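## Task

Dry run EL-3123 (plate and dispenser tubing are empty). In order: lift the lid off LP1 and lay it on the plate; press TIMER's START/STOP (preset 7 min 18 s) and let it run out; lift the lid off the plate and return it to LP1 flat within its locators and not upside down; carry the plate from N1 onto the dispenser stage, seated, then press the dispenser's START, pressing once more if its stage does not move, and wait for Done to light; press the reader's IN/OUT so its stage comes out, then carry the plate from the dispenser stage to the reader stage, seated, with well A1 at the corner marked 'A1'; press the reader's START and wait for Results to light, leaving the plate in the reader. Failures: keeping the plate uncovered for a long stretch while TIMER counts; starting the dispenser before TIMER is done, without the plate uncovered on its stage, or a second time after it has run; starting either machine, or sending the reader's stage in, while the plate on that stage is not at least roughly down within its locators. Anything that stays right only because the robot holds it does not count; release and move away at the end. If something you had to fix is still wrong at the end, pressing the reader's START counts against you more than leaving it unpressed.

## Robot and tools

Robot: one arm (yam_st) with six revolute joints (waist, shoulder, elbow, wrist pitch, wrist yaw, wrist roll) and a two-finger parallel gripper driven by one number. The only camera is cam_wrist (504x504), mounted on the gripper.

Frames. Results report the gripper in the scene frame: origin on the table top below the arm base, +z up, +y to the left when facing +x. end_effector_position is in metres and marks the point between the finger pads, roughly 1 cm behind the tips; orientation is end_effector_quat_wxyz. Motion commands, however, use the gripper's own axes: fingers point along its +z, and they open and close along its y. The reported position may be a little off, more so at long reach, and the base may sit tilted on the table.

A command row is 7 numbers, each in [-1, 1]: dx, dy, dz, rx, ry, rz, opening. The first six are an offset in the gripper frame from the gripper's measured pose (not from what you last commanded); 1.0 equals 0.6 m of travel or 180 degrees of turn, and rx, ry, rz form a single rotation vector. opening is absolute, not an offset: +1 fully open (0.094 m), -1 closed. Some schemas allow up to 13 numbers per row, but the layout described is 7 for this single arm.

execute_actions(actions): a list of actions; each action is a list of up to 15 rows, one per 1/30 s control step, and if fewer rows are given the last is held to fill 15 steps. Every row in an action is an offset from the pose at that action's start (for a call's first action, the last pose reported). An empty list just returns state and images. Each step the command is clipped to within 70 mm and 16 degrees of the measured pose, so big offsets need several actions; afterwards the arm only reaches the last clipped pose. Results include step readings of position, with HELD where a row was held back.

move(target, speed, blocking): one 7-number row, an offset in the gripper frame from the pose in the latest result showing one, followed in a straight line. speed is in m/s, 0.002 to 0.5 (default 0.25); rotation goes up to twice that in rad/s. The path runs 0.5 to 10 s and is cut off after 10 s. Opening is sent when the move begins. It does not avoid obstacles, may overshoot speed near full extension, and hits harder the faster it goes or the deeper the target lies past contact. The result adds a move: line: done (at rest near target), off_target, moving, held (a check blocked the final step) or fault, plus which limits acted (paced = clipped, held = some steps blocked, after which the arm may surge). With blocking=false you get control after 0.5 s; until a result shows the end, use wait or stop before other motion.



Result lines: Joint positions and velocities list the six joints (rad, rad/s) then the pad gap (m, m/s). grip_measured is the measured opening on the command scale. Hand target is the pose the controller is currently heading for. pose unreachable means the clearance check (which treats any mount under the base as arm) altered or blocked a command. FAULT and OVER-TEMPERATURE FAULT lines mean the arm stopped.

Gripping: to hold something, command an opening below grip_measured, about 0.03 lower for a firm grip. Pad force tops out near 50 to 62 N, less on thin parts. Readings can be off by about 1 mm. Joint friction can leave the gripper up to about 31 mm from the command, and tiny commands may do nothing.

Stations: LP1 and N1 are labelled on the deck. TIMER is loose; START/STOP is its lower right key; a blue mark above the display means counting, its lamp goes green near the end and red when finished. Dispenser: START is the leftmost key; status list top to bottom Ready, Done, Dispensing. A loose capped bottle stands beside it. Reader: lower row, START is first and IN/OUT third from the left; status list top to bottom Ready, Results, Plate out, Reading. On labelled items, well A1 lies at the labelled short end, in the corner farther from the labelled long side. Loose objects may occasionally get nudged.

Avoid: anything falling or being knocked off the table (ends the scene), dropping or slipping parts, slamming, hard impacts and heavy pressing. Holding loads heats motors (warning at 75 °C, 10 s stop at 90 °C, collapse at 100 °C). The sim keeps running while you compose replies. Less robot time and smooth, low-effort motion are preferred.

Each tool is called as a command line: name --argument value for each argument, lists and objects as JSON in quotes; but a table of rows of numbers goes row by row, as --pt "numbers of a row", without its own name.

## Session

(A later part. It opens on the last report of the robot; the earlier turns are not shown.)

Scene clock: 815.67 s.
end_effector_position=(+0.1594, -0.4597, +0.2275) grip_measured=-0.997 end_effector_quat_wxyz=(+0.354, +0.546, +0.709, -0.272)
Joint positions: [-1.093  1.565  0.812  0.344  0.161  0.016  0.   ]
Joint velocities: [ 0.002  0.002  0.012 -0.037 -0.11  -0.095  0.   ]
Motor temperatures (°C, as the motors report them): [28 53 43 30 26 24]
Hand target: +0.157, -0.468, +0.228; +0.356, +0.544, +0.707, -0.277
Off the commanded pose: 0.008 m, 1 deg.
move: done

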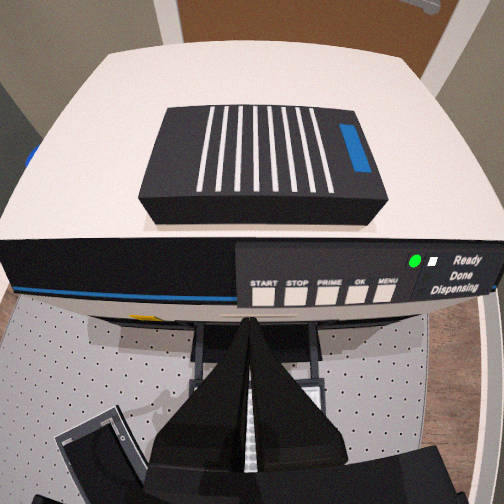

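move --target '[-0.01,-0.017,0.005,0,0,0,-1]' --speed 0.02

Scene clock: 819.07 s.
end_effector_position=(+0.1536, -0.4611, +0.2257) grip_measured=-0.997 end_effector_quat_wxyz=(+0.353, +0.548, +0.710, -0.268)
Joint positions: [-1.115  1.565  0.812  0.338  0.139  0.014  0.   ]
Joint velocities: [-0.002  0.007  0.007  0.037 -0.037  0.051  0.001]
Motor temperatures (°C, as the motors report them): [28 53 43 30 26 24]
Hand target: +0.151, -0.468, +0.231; +0.354, +0.546, +0.709, -0.272
Off the commanded pose: 0.009 m, 1 deg.
move: done

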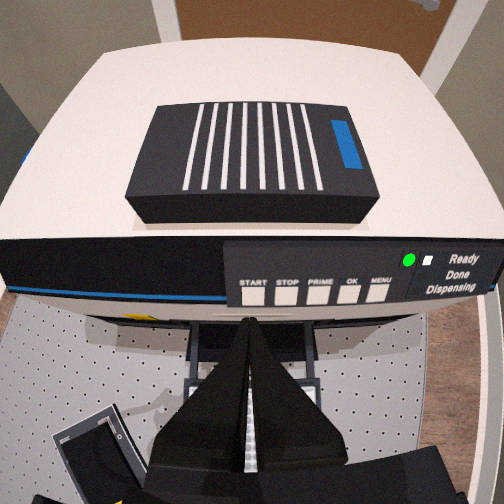

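move --target '[-0.015,-0.004,0.03,0,0,0,-1]' --speed 0.02

Scene clock: 823.17 s.
end_effector_position=(+0.1605, -0.4755, +0.2273) grip_measured=-0.997 end_effector_quat_wxyz=(+0.359, +0.545, +0.708, -0.268)
Joint positions: [-1.115  1.611  0.872  0.337  0.131  0.013  0.   ]
Joint velocities: [ 0.007  0.007  0.007  0.037  0.007 -0.051 -0.   ]
Motor temperatures (°C, as the motors report them): [28 52 43 31 26 24]
Hand target: +0.156, -0.481, +0.223; +0.353, +0.548, +0.709, -0.268
Off the commanded pose: 0.009 m, 1 deg.
move: done

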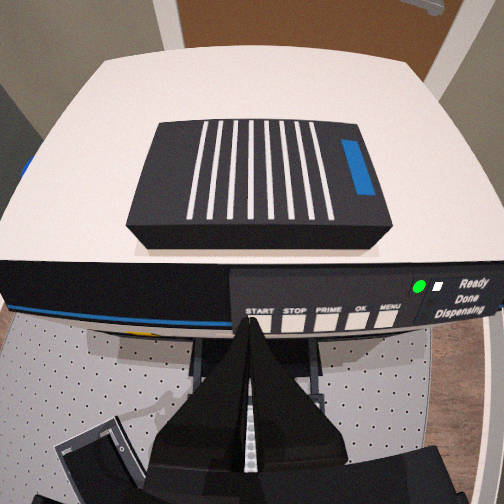

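move --target '[0.022,-0.016,0.0,0,0,0,-1]' --speed 0.02

Scene clock: 826.40 s.
end_effector_position=(+0.1550, -0.4726, +0.2221) grip_measured=-0.997 end_effector_quat_wxyz=(+0.363, +0.546, +0.706, -0.268)
Joint positions: [-1.131  1.611  0.838  0.378  0.113  0.012  0.   ]
Joint velocities: [-0.007 -0.012  0.007  0.022 -0.022 -0.066  0.001]
Motor temperatures (°C, as the motors report them): [28 52 43 31 26 24]
Hand target: +0.149, -0.470, +0.217; +0.359, +0.546, +0.708, -0.268
Off the commanded pose: 0.008 m, 1 deg.
move: done

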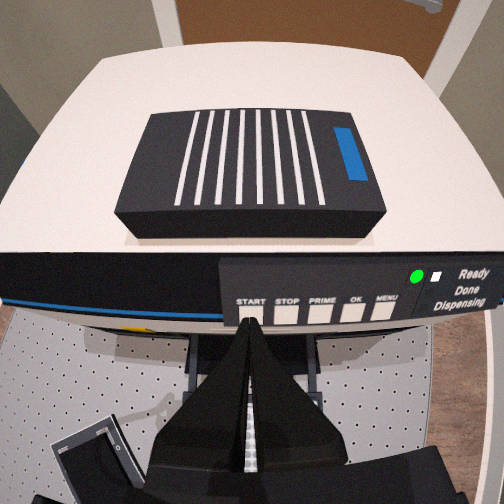

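move --target '[0.004,-0.005,0.035,0,0,0,-1]' --speed 0.02

move --target '[0,0,-0.1,0,0,0,-1]' --speed 0.06

Scene clock: 831.13 s.
end_effector_position=(+0.1562, -0.4725, +0.2127) grip_measured=-0.997 end_effector_quat_wxyz=(+0.357, +0.547, +0.710, -0.262)
Joint positions: [-1.131  1.638  0.843  0.381  0.11   0.012  0.   ]
Joint velocities: [-0.012 -0.007  0.002 -0.051 -0.022  0.037  0.   ]
Motor temperatures (°C, as the motors report them): [28 52 43 32 26 24]
Hand target: +0.156, -0.487, +0.208; +0.363, +0.546, +0.706, -0.268
Off the commanded pose: 0.017 m, 1 deg.
move: off_target

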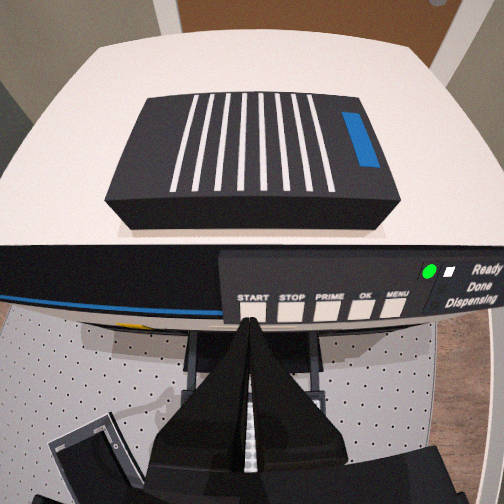

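Scene clock: 832.43 s.
end_effector_position=(+0.1422, -0.4348, +0.2500) grip_measured=-0.997 end_effector_quat_wxyz=(+0.361, +0.545, +0.708, -0.269)
Joint positions: [-1.116  1.396  0.722  0.276  0.129  0.012  0.   ]
Joint velocities: [-0.012  0.007 -0.012  0.007  0.007  0.037 -0.   ]
Motor temperatures (°C, as the motors report them): [28 52 43 32 26 24]
Hand target: +0.144, -0.426, +0.247; +0.357, +0.547, +0.710, -0.263
Off the commanded pose: 0.008 m, 1 deg.
move: done

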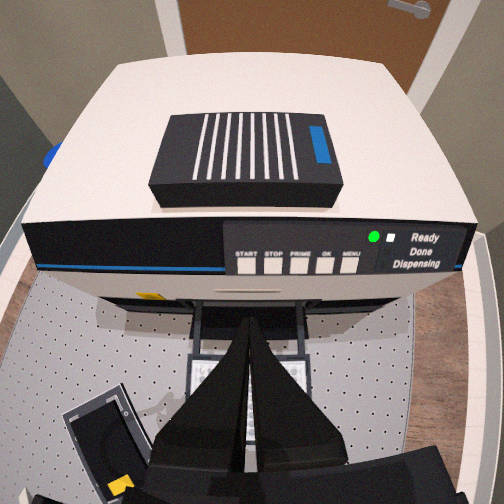

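move --target '[-0.006,0,0.075,0,0,0,-1]' --speed 0.03

Scene clock: 839.60 s.
end_effector_position=(+0.1541, -0.4643, +0.2274) grip_measured=-0.997 end_effector_quat_wxyz=(+0.359, +0.546, +0.709, -0.264)
Joint positions: [-1.124  1.569  0.822  0.34   0.117  0.013  0.   ]
Joint velocities: [-0.012  0.007 -0.002 -0.007 -0.066  0.037 -0.   ]
Motor temperatures (°C, as the motors report them): [28 52 43 33 26 24]
Hand target: +0.152, -0.472, +0.227; +0.361, +0.545, +0.707, -0.269
Off the commanded pose: 0.008 m, 1 deg.
move: done

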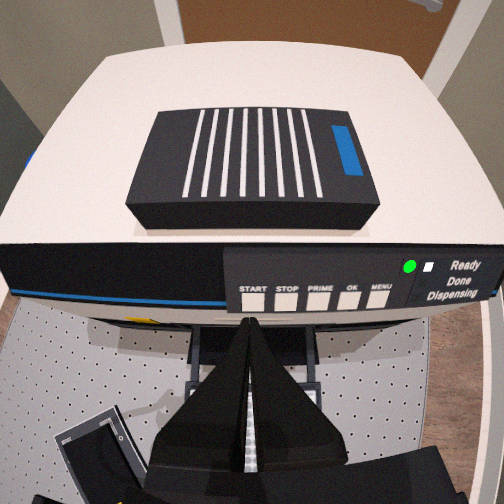

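move --target '[-0.005,-0.008,0.05,0,0,0,-1]' --speed 0.02

move --target '[0,0,-0.1,0,0,0,-1]' --speed 0.06

Scene clock: 844.43 s.
end_effector_position=(+0.1594, -0.4756, +0.2179) grip_measured=-0.997 end_effector_quat_wxyz=(+0.358, +0.546, +0.713, -0.256)
Joint positions: [-1.13   1.633  0.874  0.338  0.099  0.013  0.   ]
Joint velocities: [ 0.012 -0.012 -0.017 -0.022 -0.11   0.037 -0.001]
Motor temperatures (°C, as the motors report them): [28 51 43 33 26 24]
Hand target: +0.156, -0.489, +0.213; +0.359, +0.546, +0.709, -0.264
Off the commanded pose: 0.016 m, 1 deg.
move: off_target

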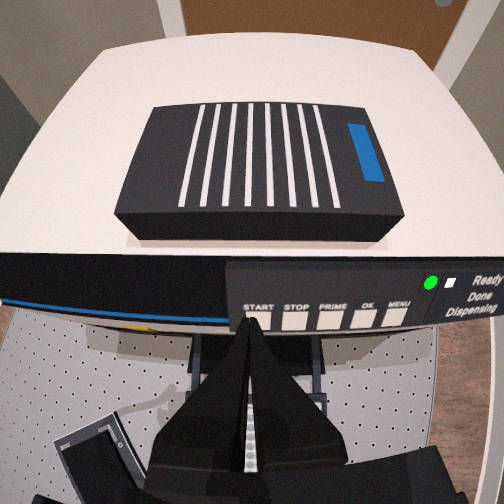

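Scene clock: 845.73 s.
end_effector_position=(+0.1448, -0.4384, +0.2557) grip_measured=-0.997 end_effector_quat_wxyz=(+0.362, +0.544, +0.710, -0.263)
Joint positions: [-1.118  1.395  0.757  0.233  0.115  0.013  0.   ]
Joint velocities: [-0.012 -0.012  0.012 -0.051  0.095  0.037 -0.001]
Motor temperatures (°C, as the motors report them): [28 52 43 33 26 24]
Hand target: +0.146, -0.430, +0.253; +0.357, +0.546, +0.713, -0.256
Off the commanded pose: 0.008 m, 1 deg.
move: done

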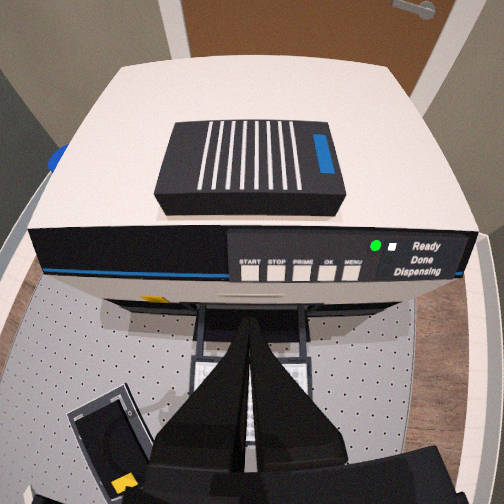

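move --target '[0.008,-0.012,0.075,0,0,0,-1]' --speed 0.03

Scene clock: 850.33 s.
end_effector_position=(+0.1493, -0.4643, +0.2255) grip_measured=-0.997 end_effector_quat_wxyz=(+0.359, +0.546, +0.712, -0.257)
Joint positions: [-1.146  1.566  0.82   0.33   0.084  0.007  0.   ]
Joint velocities: [ 0.002 -0.017 -0.007  0.007  0.125  0.066  0.   ]
Motor temperatures (°C, as the motors report them): [28 51 43 34 26 24]
Hand target: +0.147, -0.472, +0.226; +0.362, +0.544, +0.710, -0.262
Off the commanded pose: 0.008 m, 1 deg.
move: done

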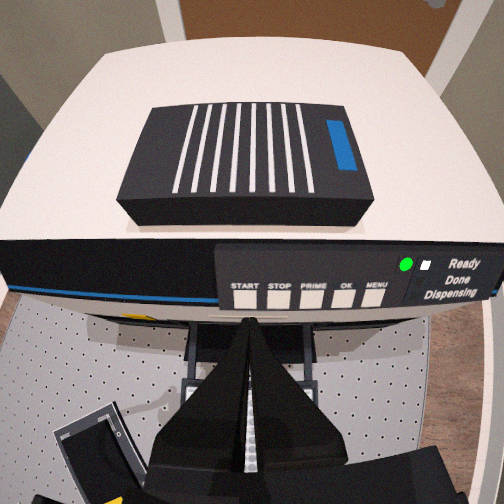

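move --target '[-0.005,-0.006,0.065,0,0,0,-1]' --speed 0.02

move --target '[0,0,-0.1,0,0,0,-1]' --speed 0.06

Scene clock: 855.73 s.
end_effector_position=(+0.1547, -0.4752, +0.2152) grip_measured=-0.997 end_effector_quat_wxyz=(+0.351, +0.548, +0.718, -0.249)
Joint positions: [-1.146  1.632  0.881  0.308  0.08   0.007  0.   ]
Joint velocities: [ 0.007 -0.007  0.012 -0.139  0.11  -0.051 -0.001]
Motor temperatures (°C, as the motors report them): [28 51 44 34 26 24]
Hand target: +0.154, -0.494, +0.206; +0.359, +0.546, +0.712, -0.257
Off the commanded pose: 0.024 m, 2 deg.
move: off_target

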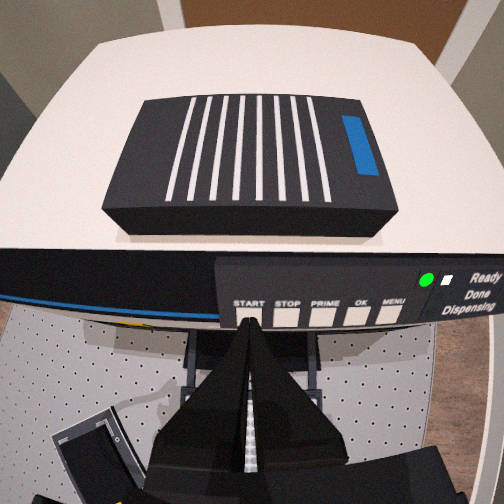

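Scene clock: 857.20 s.
end_effector_position=(+0.1399, -0.4385, +0.2534) grip_measured=-0.997 end_effector_quat_wxyz=(+0.354, +0.546, +0.715, -0.255)
Joint positions: [-1.138  1.395  0.77   0.195  0.092  0.007  0.   ]
Joint velocities: [-0.002 -0.017  0.002 -0.154  0.037 -0.037  0.001]
Motor temperatures (°C, as the motors report them): [28 51 44 34 26 24]
Hand target: +0.142, -0.430, +0.251; +0.351, +0.547, +0.718, -0.249
Off the commanded pose: 0.008 m, 1 deg.
move: done

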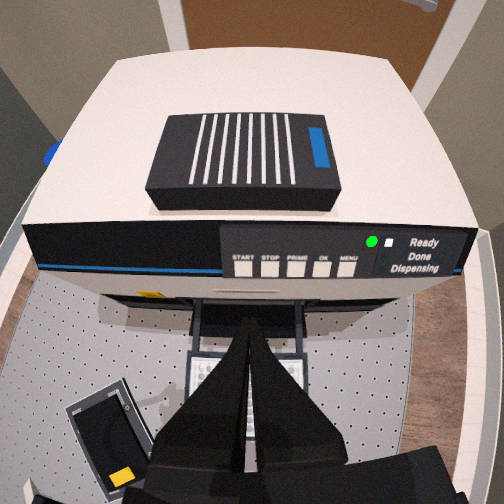

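move --target '[0.002,0.0,0.075,0,-0.01,0,-1]' --speed 0.03

Scene clock: 863.33 s.
end_effector_position=(+0.1525, -0.4634, +0.2253) grip_measured=-0.997 end_effector_quat_wxyz=(+0.363, +0.543, +0.712, -0.257)
Joint positions: [-1.138  1.569  0.815  0.344  0.086  0.007  0.   ]
Joint velocities: [ 0.007 -0.012 -0.027 -0.037 -0.022  0.022 -0.   ]
Motor temperatures (°C, as the motors report them): [28 51 44 35 26 24]
Hand target: +0.149, -0.472, +0.226; +0.365, +0.542, +0.710, -0.263
Off the commanded pose: 0.009 m, 1 deg.
move: done

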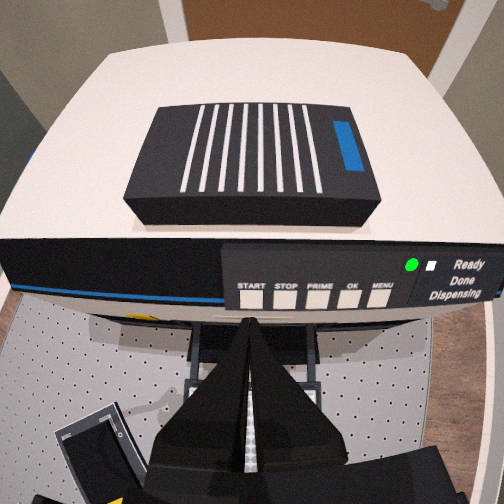

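move --target '[-0.012,-0.016,0.065,0,0,0,-1]' --speed 0.02

move --target '[0,0,-0.1,0,0,0,-1]' --speed 0.06

Scene clock: 868.63 s.
end_effector_position=(+0.1553, -0.4767, +0.2173) grip_measured=-0.997 end_effector_quat_wxyz=(+0.355, +0.544, +0.720, -0.243)
Joint positions: [-1.154  1.63   0.891  0.297  0.057  0.003  0.   ]
Joint velocities: [ 0.007 -0.007  0.002 -0.066  0.007  0.051  0.001]
Motor temperatures (°C, as the motors report them): [28 50 44 35 26 24]
Hand target: +0.152, -0.497, +0.209; +0.362, +0.543, +0.712, -0.257
Off the commanded pose: 0.025 m, 2 deg.
move: off_target

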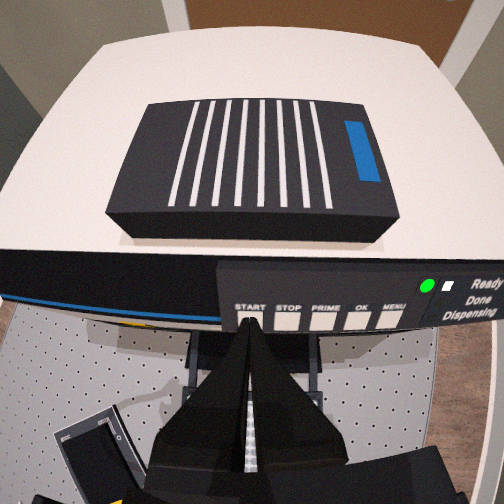

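Scene clock: 869.93 s.
end_effector_position=(+0.1386, -0.4411, +0.2561) grip_measured=-0.997 end_effector_quat_wxyz=(+0.359, +0.544, +0.716, -0.250)
Joint positions: [-1.154  1.394  0.78   0.188  0.063  0.003  0.   ]
Joint velocities: [-0.027 -0.012 -0.017  0.066  0.007 -0.051 -0.   ]
Motor temperatures (°C, as the motors report them): [28 50 44 35 26 24]
Hand target: +0.141, -0.432, +0.253; +0.355, +0.544, +0.720, -0.243
Off the commanded pose: 0.009 m, 1 deg.
move: done

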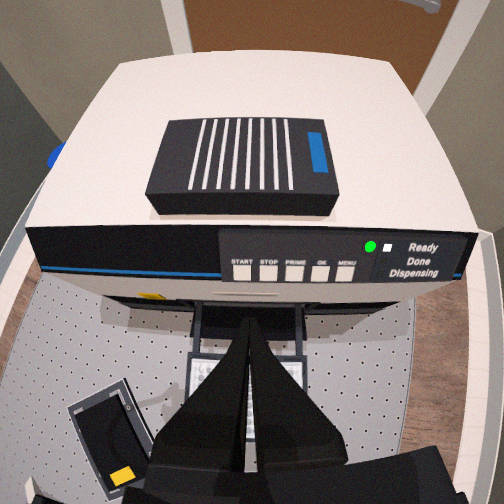

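move --target '[-0.01,0.003,0.04,0,0.06,0,-1]' --speed 0.03

Scene clock: 878.87 s.
end_effector_position=(+0.1457, -0.4605, +0.2522) grip_measured=-0.997 end_effector_quat_wxyz=(+0.297, +0.561, +0.745, -0.205)
Joint positions: [-1.154  1.511  1.036 -0.12   0.064  0.008  0.   ]
Joint velocities: [ 0.017  0.002 -0.012 -0.051 -0.007 -0.037  0.002]
Motor temperatures (°C, as the motors report them): [28 50 44 35 26 24]
Hand target: +0.146, -0.462, +0.247; +0.291, +0.566, +0.746, -0.197
Off the commanded pose: 0.007 m, 1 deg.
move: done

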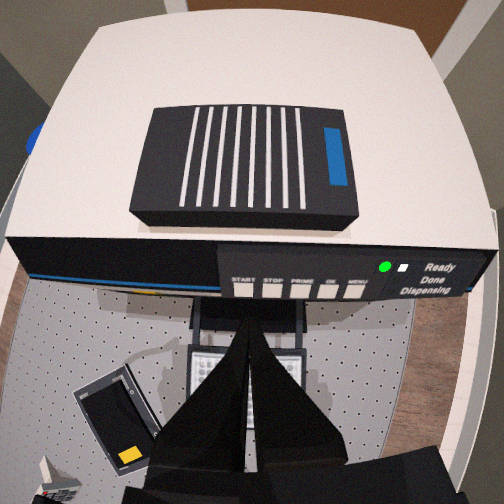

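move --target '[0.025,0.012,0.045,0,0,0,-1]' --speed 0.03

Scene clock: 884.83 s.
end_effector_position=(+0.1496, -0.4711, +0.2351) grip_measured=-0.997 end_effector_quat_wxyz=(+0.303, +0.560, +0.741, -0.213)
Joint positions: [-1.154  1.577  1.025 -0.021  0.07   0.008  0.   ]
Joint velocities: [ 0.032 -0.002 -0.012  0.037  0.022 -0.051 -0.   ]
Motor temperatures (°C, as the motors report them): [28 50 44 35 26 24]
Hand target: +0.155, -0.465, +0.223; +0.296, +0.561, +0.745, -0.205
Off the commanded pose: 0.015 m, 1 deg.
move: off_target

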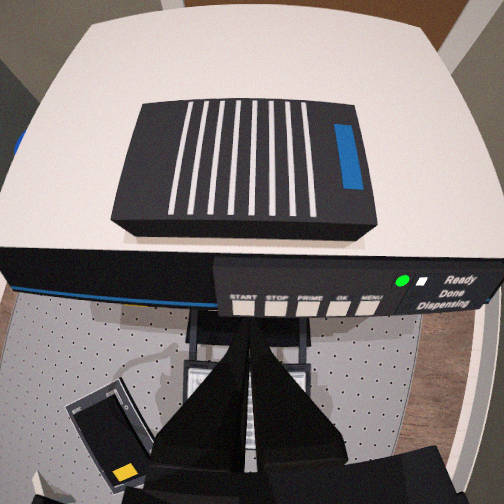

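move --target '[0.035,0.016,0.012,0,0,0,-1]' --speed 0.02

Scene clock: 888.50 s.
end_effector_position=(+0.1522, -0.4644, +0.2256) grip_measured=-0.997 end_effector_quat_wxyz=(+0.308, +0.558, +0.739, -0.219)
Joint positions: [-1.139  1.577  0.965  0.054  0.086  0.012  0.   ]
Joint velocities: [-0.007  0.017 -0.017 -0.022  0.007  0.037 -0.001]
Motor temperatures (°C, as the motors report them): [28 50 44 35 26 24]
Hand target: +0.156, -0.459, +0.216; +0.303, +0.560, +0.741, -0.213
Off the commanded pose: 0.012 m, 1 deg.
move: off_target

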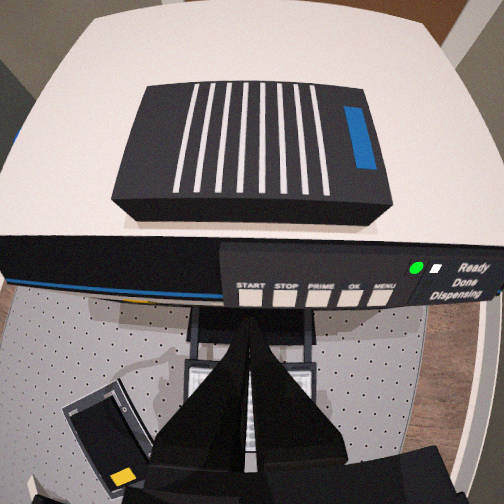

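move --target '[-0.03,-0.008,0.055,0,0,0,-1]' --speed 0.02

Scene clock: 893.27 s.
end_effector_position=(+0.1593, -0.4813, +0.2251) grip_measured=-0.997 end_effector_quat_wxyz=(+0.301, +0.559, +0.744, -0.208)
Joint positions: [-1.142  1.644  1.074 -0.015  0.073  0.01   0.   ]
Joint velocities: [ 0.002  0.012 -0.007  0.037  0.066 -0.007 -0.   ]
Motor temperatures (°C, as the motors report them): [28 50 44 36 26 24]
Hand target: +0.157, -0.499, +0.216; +0.308, +0.559, +0.739, -0.219
Off the commanded pose: 0.022 m, 2 deg.
move: off_target

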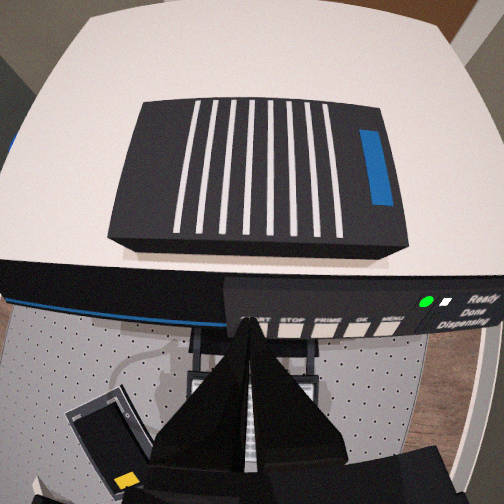

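move --target '[0.015,-0.008,-0.09,0,0,0,-1]' --speed 0.05

move --target '[0,0,0.065,0,0,0,-1]' --speed 0.03

Scene clock: 898.93 s.
end_effector_position=(+0.1446, -0.4483, +0.2590) grip_measured=-0.997 end_effector_quat_wxyz=(+0.306, +0.558, +0.742, -0.212)
Joint positions: [-1.142  1.448  0.973 -0.094  0.073  0.01   0.   ]
Joint velocities: [ 0.007 -0.002 -0.002 -0.11  -0.007 -0.066 -0.001]
Motor temperatures (°C, as the motors report them): [28 49 45 37 26 24]
Hand target: +0.142, -0.441, +0.257; +0.301, +0.559, +0.744, -0.208
Off the commanded pose: 0.008 m, 1 deg.
move: done

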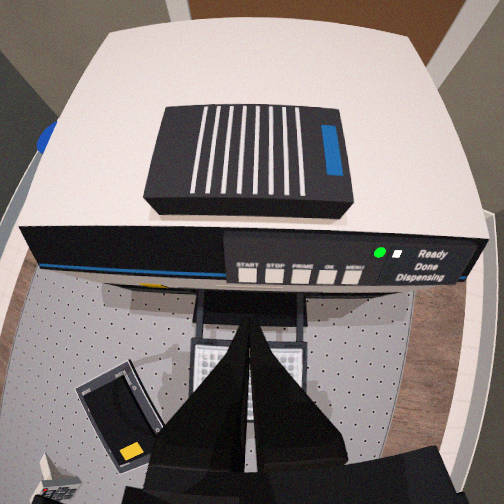

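Scene clock: 900.50 s.
end_effector_position=(+0.1536, -0.4662, +0.2315) grip_measured=-0.997 end_effector_quat_wxyz=(+0.302, +0.558, +0.744, -0.208)
Joint positions: [-1.142  1.576  1.011 -0.016  0.071  0.01   0.   ]
Joint velocities: [-0.002  0.012  0.017  0.066 -0.066  0.037 -0.001]
Motor temperatures (°C, as the motors report them): [28 49 45 37 26 24]
Hand target: +0.153, -0.474, +0.232; +0.306, +0.558, +0.742, -0.212
Off the commanded pose: 0.008 m, 1 deg.
move: done

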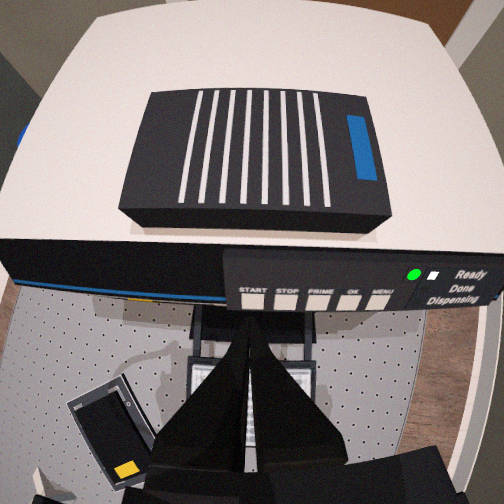

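move --target '[0,-0.014,0.07,0,0,0,-1]' --speed 0.02

move --target '[0,0,-0.09,0,0,0,-1]' --speed 0.06

Scene clock: 907.20 s.
end_effector_position=(+0.1579, -0.4751, +0.2172) grip_measured=-0.997 end_effector_quat_wxyz=(+0.300, +0.556, +0.750, -0.194)
Joint positions: [-1.154  1.644  1.052 -0.011  0.039  0.003  0.   ]
Joint velocities: [-0.007 -0.012 -0.007  0.007 -0.022 -0.051 -0.   ]
Motor temperatures (°C, as the motors report them): [28 49 45 37 26 24]
Hand target: +0.153, -0.493, +0.203; +0.302, +0.559, +0.744, -0.208
Off the commanded pose: 0.027 m, 2 deg.
move: off_target

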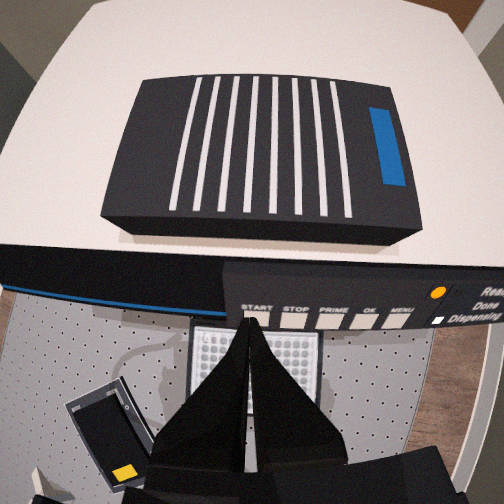

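Scene clock: 908.57 s.
end_effector_position=(+0.1455, -0.4491, +0.2581) grip_measured=-0.997 end_effector_quat_wxyz=(+0.305, +0.555, +0.748, -0.199)
Joint positions: [-1.154  1.459  0.996 -0.125  0.041  0.003  0.   ]
Joint velocities: [ 0.017  0.012 -0.002  0.007 -0.051  0.022 -0.001]
Motor temperatures (°C, as the motors report them): [28 49 45 37 26 24]
Hand target: +0.146, -0.441, +0.256; +0.300, +0.556, +0.750, -0.194
Off the commanded pose: 0.008 m, 1 deg.
move: done

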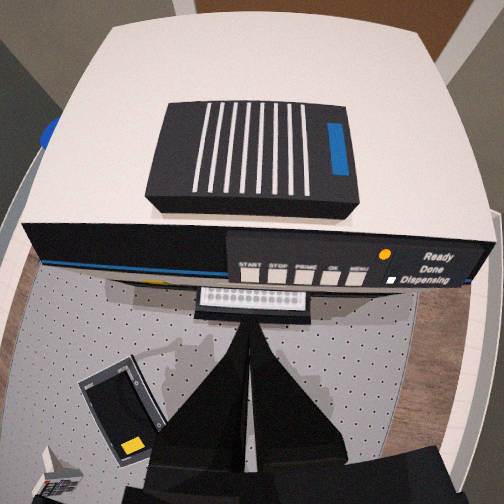

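Dispensing. Waiting for Done.

wait --seconds 10

wait --seconds 10

wait --seconds 10

Scene clock: 922.67 s.
end_effector_position=(+0.1453, -0.4489, +0.2578) grip_measured=-0.997 end_effector_quat_wxyz=(+0.305, +0.555, +0.748, -0.198)
Joint positions: [-1.154  1.459  0.996 -0.126  0.041  0.003  0.   ]
Joint velocities: [ 0.007 -0.027  0.017  0.081  0.037 -0.007  0.   ]
Motor temperatures (°C, as the motors report them): [28 51 44 36 26 24]
Hand target: +0.146, -0.441, +0.256; +0.300, +0.556, +0.750, -0.195
Off the commanded pose: 0.008 m, 1 deg.
wait: 10.00 s; at rest from the start

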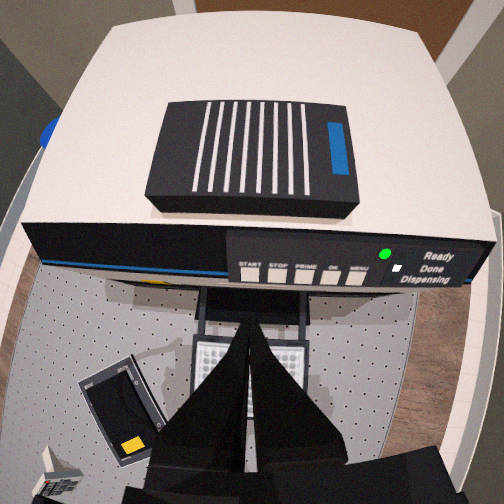

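Scene clock: 932.67 s.
end_effector_position=(+0.1453, -0.4489, +0.2578) grip_measured=-0.997 end_effector_quat_wxyz=(+0.305, +0.555, +0.748, -0.198)
Joint positions: [-1.154  1.459  0.996 -0.126  0.041  0.003  0.   ]
Joint velocities: [ 0.012 -0.012 -0.007 -0.007  0.095 -0.022  0.001]
Motor temperatures (°C, as the motors report them): [28 52 44 36 26 24]
Hand target: +0.146, -0.441, +0.256; +0.300, +0.556, +0.750, -0.195
Off the commanded pose: 0.008 m, 1 deg.
wait: 10.00 s; at rest by 0.17 s

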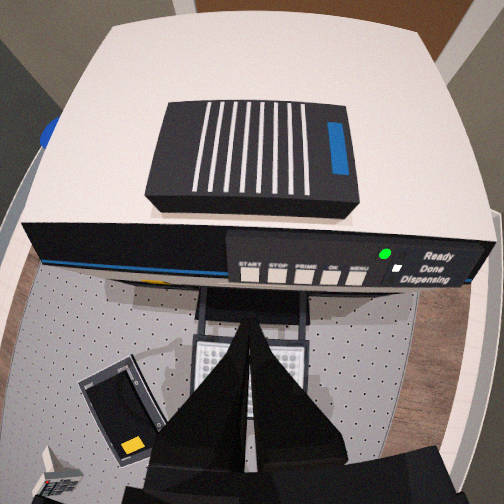

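Scene clock: 942.67 s.
end_effector_position=(+0.1453, -0.4489, +0.2578) grip_measured=-0.997 end_effector_quat_wxyz=(+0.305, +0.555, +0.748, -0.198)
Joint positions: [-1.154  1.459  0.996 -0.126  0.041  0.003  0.   ]
Joint velocities: [-0.007  0.007 -0.027 -0.007 -0.022 -0.007  0.   ]
Motor temperatures (°C, as the motors report them): [28 53 44 36 26 24]
Hand target: +0.146, -0.441, +0.256; +0.300, +0.556, +0.750, -0.195
Off the commanded pose: 0.008 m, 1 deg.
wait: 10.00 s; at rest by 0.17 s

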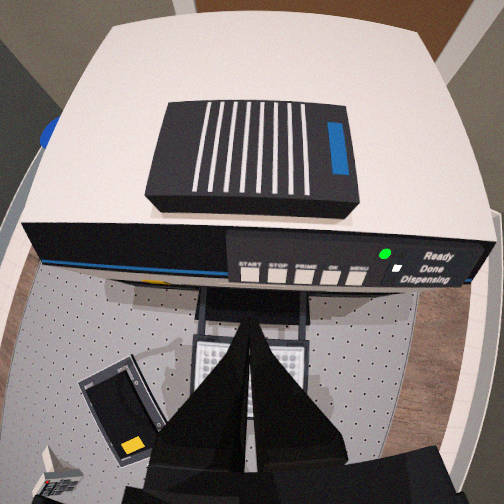

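move --target '[0.39,0.57,-0.46,-0.27,0,-0.29,-1]' --speed 0.25

Scene clock: 951.00 s.
end_effector_position=(+0.3532, -0.0108, +0.2985) grip_measured=-0.997 end_effector_quat_wxyz=(+0.364, +0.001, +0.931, -0.008)
Joint positions: [ 0.286  1.294  0.759 -0.302  0.343 -0.01   0.   ]
Joint velocities: [-0.012 -0.017 -0.002  0.066  0.007  0.007 -0.   ]
Motor temperatures (°C, as the motors report them): [28 52 43 36 26 24]
Hand target: +0.359, -0.008, +0.302; +0.369, +0.002, +0.929, -0.007
Off the commanded pose: 0.021 m, 3 deg.
move: off_target

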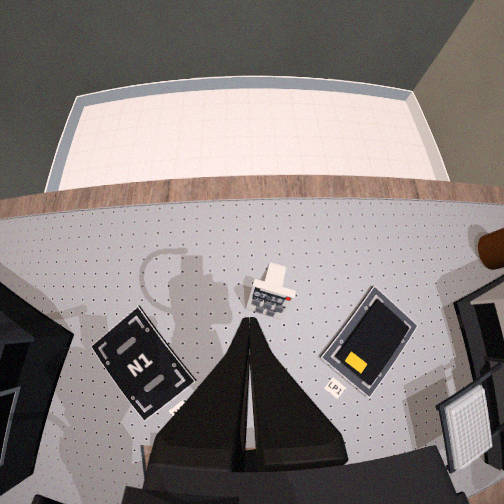

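move --target '[0.22,0.47,-0.25,-0.245,0,-0.263,-1]' --speed 0.2

Scene clock: 959.53 s.
end_effector_position=(+0.1631, +0.2611, +0.3047) grip_measured=-0.997 end_effector_quat_wxyz=(+0.299, -0.491, +0.800, +0.172)
Joint positions: [ 1.189  1.417  0.756 -0.418  0.131 -0.059  0.   ]
Joint velocities: [ 0.007 -0.017 -0.017  0.007 -0.11  -0.051 -0.   ]
Motor temperatures (°C, as the motors report them): [28 50 44 37 26 24]
Hand target: +0.162, +0.270, +0.308; +0.301, -0.500, +0.793, +0.177
Off the commanded pose: 0.017 m, 3 deg.
move: off_target

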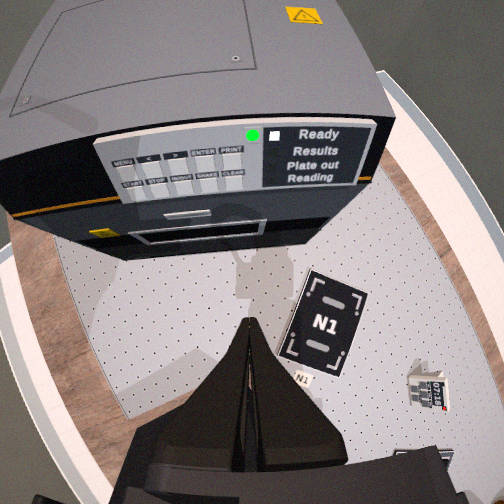

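move --target '[-0.085,0.085,0.06,-0.03,0,-0.033,-1]' --speed 0.08

Scene clock: 964.90 s.
end_effector_position=(+0.1510, +0.3305, +0.3085) grip_measured=-0.997 end_effector_quat_wxyz=(+0.283, -0.537, +0.773, +0.187)
Joint positions: [ 1.28   1.67   0.957 -0.389  0.095 -0.063  0.   ]
Joint velocities: [ 0.007  0.007 -0.012  0.022  0.007 -0.007  0.   ]
Motor temperatures (°C, as the motors report them): [28 49 45 37 26 24]
Hand target: +0.148, +0.339, +0.310; +0.284, -0.545, +0.765, +0.192
Off the commanded pose: 0.010 m, 1 deg.
move: done

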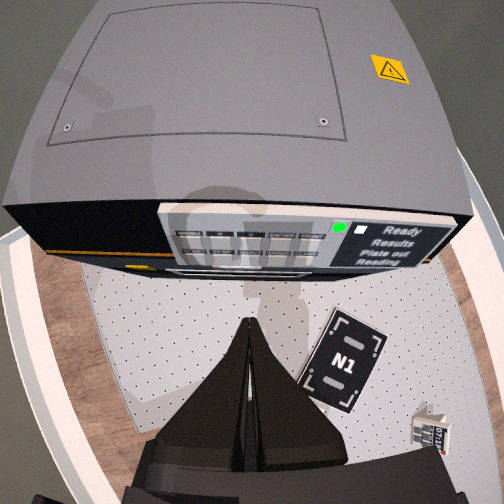

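move --target '[0.05,0,0.06,0,-0.085,0,-1]' --speed 0.06

Scene clock: 971.03 s.
end_effector_position=(+0.1508, +0.3355, +0.2711) grip_measured=-0.997 end_effector_quat_wxyz=(+0.390, -0.506, +0.724, +0.262)
Joint positions: [ 1.258  1.67   0.564  0.291  0.058 -0.105  0.   ]
Joint velocities: [-0.002  0.007 -0.012  0.007 -0.007  0.037 -0.   ]
Motor temperatures (°C, as the motors report them): [28 48 45 37 26 24]
Hand target: +0.152, +0.331, +0.262; +0.383, -0.508, +0.727, +0.257
Off the commanded pose: 0.011 m, 1 deg.
move: off_target

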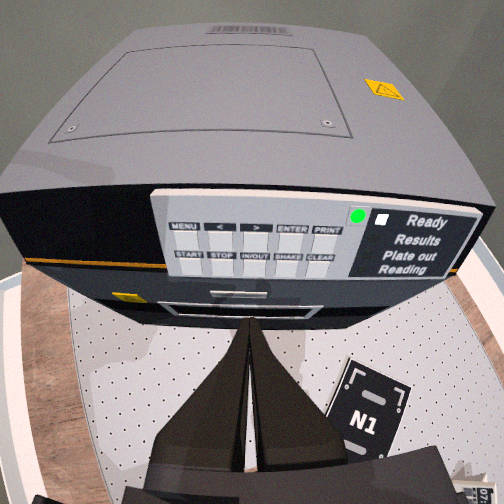

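move --target '[-0.025,-0.004,0.05,0,0,0,-1]' --speed 0.03

Scene clock: 974.70 s.
end_effector_position=(+0.1600, +0.3606, +0.2673) grip_measured=-0.997 end_effector_quat_wxyz=(+0.387, -0.507, +0.725, +0.260)
Joint positions: [ 1.258  1.788  0.659  0.307  0.057 -0.106  0.   ]
Joint velocities: [ 0.002 -0.007 -0.012  0.066 -0.007 -0.066 -0.   ]
Motor temperatures (°C, as the motors report them): [28 48 45 38 26 24]
Hand target: +0.165, +0.365, +0.268; +0.390, -0.506, +0.724, +0.262
Off the commanded pose: 0.007 m, 0 deg.
move: done

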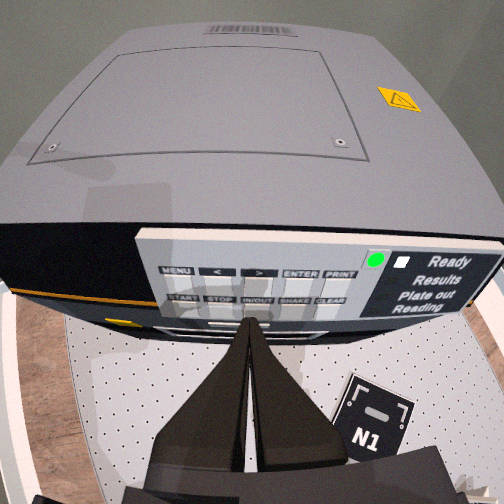

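move --target '[0.03,-0.012,0.025,0,0,0,-1]' --speed 0.02

Scene clock: 980.13 s.
end_effector_position=(+0.1636, +0.3661, +0.2671) grip_measured=-0.997 end_effector_quat_wxyz=(+0.402, -0.503, +0.713, +0.277)
Joint positions: [ 1.243  1.819  0.639  0.407  0.029 -0.12   0.   ]
Joint velocities: [ 0.007 -0.007  0.022 -0.051 -0.051 -0.037 -0.001]
Motor temperatures (°C, as the motors report them): [28 47 45 38 26 24]
Hand target: +0.167, +0.359, +0.245; +0.387, -0.507, +0.725, +0.261
Off the commanded pose: 0.024 m, 3 deg.
move: off_target

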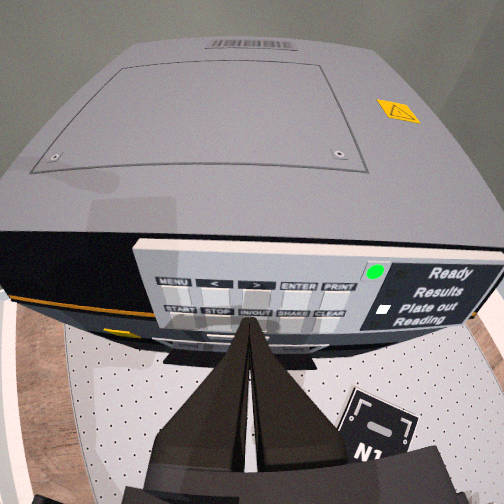

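move --target '[-0.02,0,-0.13,0,0,0,-1]' --speed 0.08

move --target '[0.1,0,-0.05,0,0.32,0,1]' --speed 0.2

Scene clock: 986.03 s.
end_effector_position=(+0.1477, +0.3147, +0.3198) grip_measured=-0.997 end_effector_quat_wxyz=(+0.408, -0.501, +0.711, +0.278)
Joint positions: [ 1.25   1.445  0.576  0.108  0.037 -0.116  0.   ]
Joint velocities: [ 0.002 -0.002 -0.007 -0.007  0.007  0.081 -0.   ]
Motor temperatures (°C, as the motors report them): [28 46 45 39 26 24]
Hand target: +0.141, +0.310, +0.316; +0.402, -0.503, +0.713, +0.276
Off the commanded pose: 0.007 m, 1 deg.
move: done

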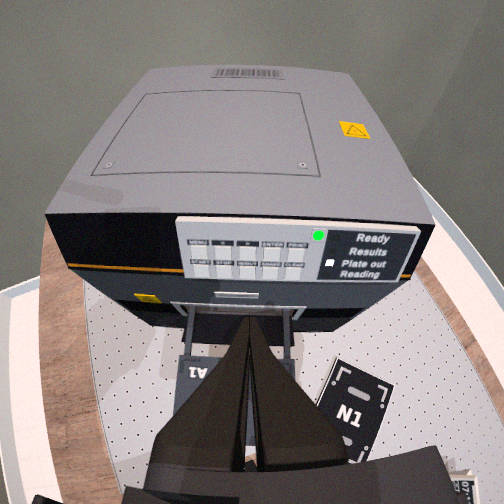

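Scene clock: 989.10 s.
end_effector_position=(+0.1304, +0.2575, +0.2875) grip_measured=+0.998 end_effector_quat_wxyz=(+0.015, -0.565, +0.825, +0.013)
Joint positions: [ 1.257  1.918  1.351 -1.188  0.099 -0.006  0.094]
Joint velocities: [ 0.007 -0.017 -0.007  0.022  0.051  0.007 -0.   ]
Motor temperatures (°C, as the motors report them): [28 46 45 38 26 24]
Hand target: +0.128, +0.260, +0.287; +0.012, -0.567, +0.824, +0.005
Off the commanded pose: 0.006 m, 2 deg.
move: done

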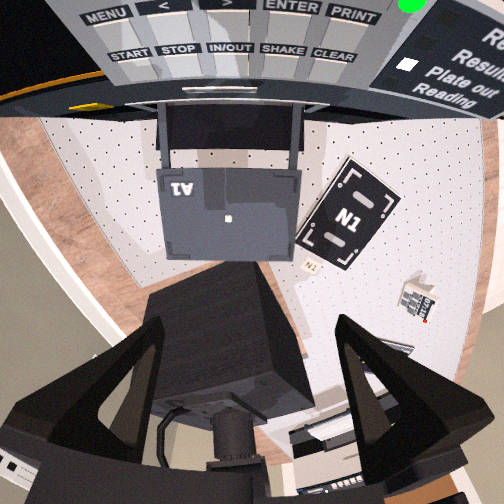

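move --target '[0.31,-0.39,0,0,0,0.303,1]' --speed 0.25

Scene clock: 997.23 s.
end_effector_position=(+0.2755, +0.0092, +0.2763) grip_measured=+0.998 end_effector_quat_wxyz=(+0.006, -0.125, +0.992, +0.037)
Joint positions: [ 0.292  1.613  1.204 -1.184  0.171 -0.026  0.094]
Joint velocities: [ 0.002 -0.007  0.002 -0.051 -0.066 -0.022 -0.   ]
Motor temperatures (°C, as the motors report them): [28 46 45 37 26 24]
Hand target: +0.279, +0.007, +0.278; +0.006, -0.126, +0.991, +0.036
Off the commanded pose: 0.012 m, 2 deg.
move: off_target

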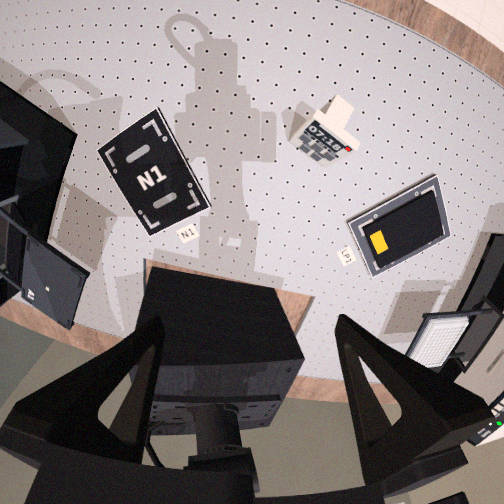

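move --target '[0.39,-0.57,0.08,0.024,0,0,1]' --speed 0.25

Scene clock: 1003.20 s.
end_effector_position=(+0.1402, -0.3667, +0.1991) grip_measured=+0.998 end_effector_quat_wxyz=(+0.030, -0.117, +0.993, +0.005)
Joint positions: [-1.116  1.757  1.407 -0.98   0.018 -1.43   0.094]
Joint velocities: [-0.002  0.017  0.017  0.081 -0.037 -0.037 -0.001]
Motor temperatures (°C, as the motors report them): [28 46 46 36 26 24]
Hand target: +0.140, -0.369, +0.197; +0.032, -0.121, +0.992, +0.011
Off the commanded pose: 0.011 m, 2 deg.
move: off_target

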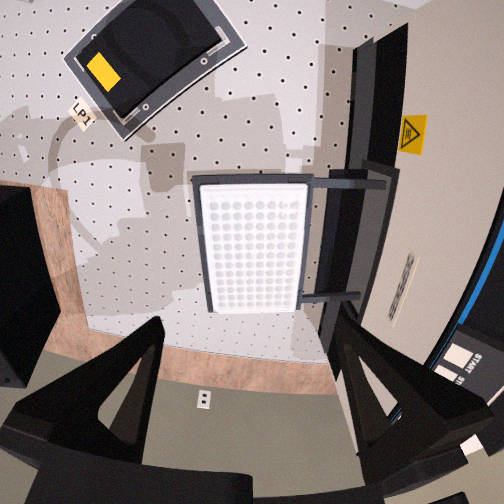

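move --target '[0.024,0.004,0.12,-0.004,0.024,-0.011,1]' --speed 0.06

Scene clock: 1011.30 s.
end_effector_position=(+0.1358, -0.3713, +0.1369) grip_measured=+0.998 end_effector_quat_wxyz=(+0.000, -0.134, +0.991, -0.003)
Joint positions: [-1.116  1.869  1.305 -0.766  0.08  -1.463  0.094]
Joint velocities: [-0.002 -0.007  0.002  0.037 -0.066 -0.066 -0.   ]
Motor temperatures (°C, as the motors report them): [28 47 46 35 26 24]
Hand target: +0.129, -0.368, +0.127; -0.008, -0.134, +0.991, +0.006
Off the commanded pose: 0.013 m, 1 deg.
move: off_target

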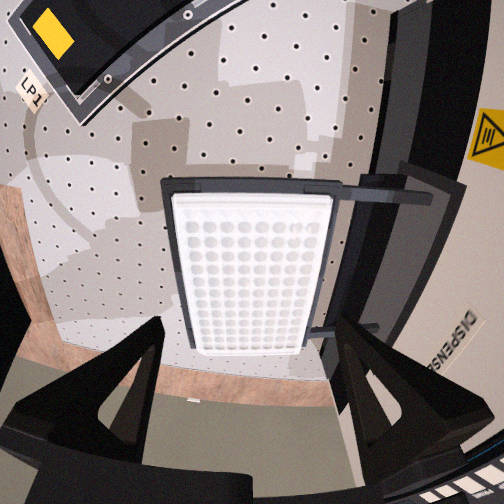

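move --target '[0.014,0.005,0.072,-0.008,0,0.004,1]' --speed 0.03

Scene clock: 1015.90 s.
end_effector_position=(+0.1327, -0.3775, +0.1053) grip_measured=+0.998 end_effector_quat_wxyz=(+0.000, -0.128, +0.992, -0.003)
Joint positions: [-1.137  1.95   1.292 -0.671  0.075 -1.472  0.094]
Joint velocities: [ 0.012  0.022  0.002  0.022 -0.007  0.022 -0.001]
Motor temperatures (°C, as the motors report them): [28 47 45 34 26 24]
Hand target: +0.127, -0.372, +0.095; -0.001, -0.127, +0.992, +0.009
Off the commanded pose: 0.014 m, 1 deg.
move: off_target

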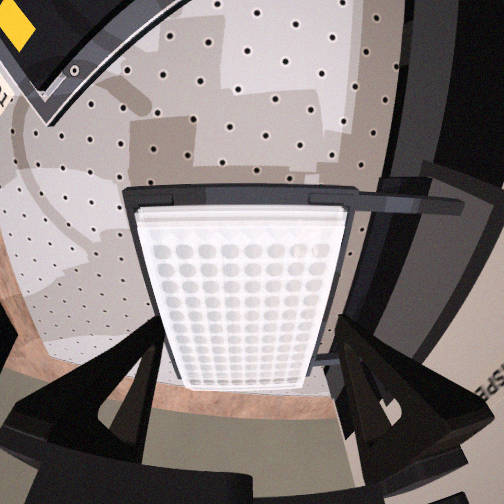

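move --target '[0,0.012,0.004,-0.009,0,0,1]' --speed 0.01

execute_actions --actions '[[[0,0,0,0,0,0,0.8]],[[0,0,0,0,0,0,0.71]]]'

Scene clock: 1022.13 s.
end_effector_position=(+0.1320, -0.3756, +0.1053) grip_measured=+0.998 end_effector_quat_wxyz=(-0.001, -0.128, +0.992, +0.001)
Joint positions: [-1.137  1.95   1.292 -0.679  0.075 -1.472  0.094]
Joint velocities: [ 0.007  0.017  0.002  0.081  0.022 -0.051 -0.002]
Motor temperatures (°C, as the motors report them): [27 49 44 34 26 24]
Hand target: +0.131, -0.371, +0.103; -0.002, -0.127, +0.992, +0.011
Off the commanded pose: 0.006 m, 1 deg.
move: done

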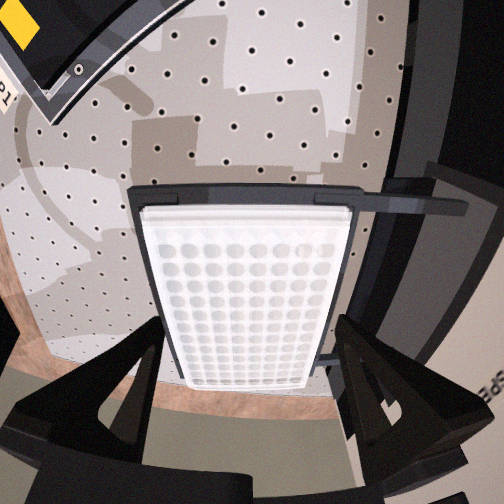

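Scene clock: 1023.13 s.
end_effector_position=(+0.1317, -0.3746, +0.1053) grip_measured=+0.715 end_effector_quat_wxyz=(-0.001, -0.128, +0.992, +0.003)
Joint positions: [-1.137  1.95   1.292 -0.683  0.075 -1.472  0.081]
Joint velocities: [-0.002 -0.012 -0.012  0.007 -0.022  0.007 -0.001]
Motor temperatures (°C, as the motors report them): [27 49 44 34 26 24]
Hand target: +0.132, -0.376, +0.105; -0.001, -0.128, +0.992, +0.001
Off the commanded pose: 0.001 m, 0 deg.
Step readings (end_effector_position; steps 1 to 15: 1st action; 16 to 30: 2nd action):
0: (+0.1320, -0.3756, +0.1053)
1: (+0.1320, -0.3756, +0.1053)
2: (+0.1320, -0.3756, +0.1053)
4: (+0.1320, -0.3756, +0.1053)
8: (+0.1320, -0.3756, +0.1053)
15: (+0.1320, -0.3756, +0.1053)
16: (+0.1320, -0.3754, +0.1053)
17: (+0.1317, -0.3747, +0.1053)
19: (+0.1317, -0.3746, +0.1053)
23: (+0.1317, -0.3746, +0.1053)
30: end_effector_position above

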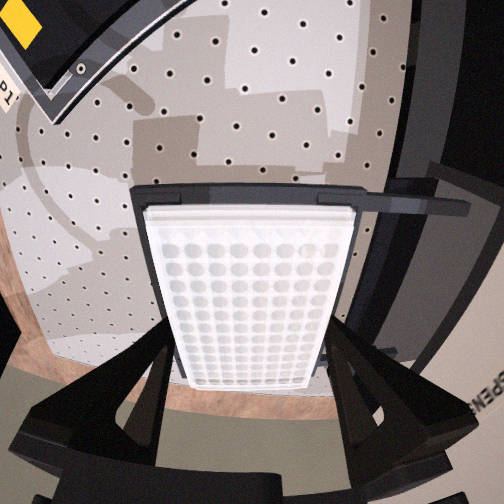

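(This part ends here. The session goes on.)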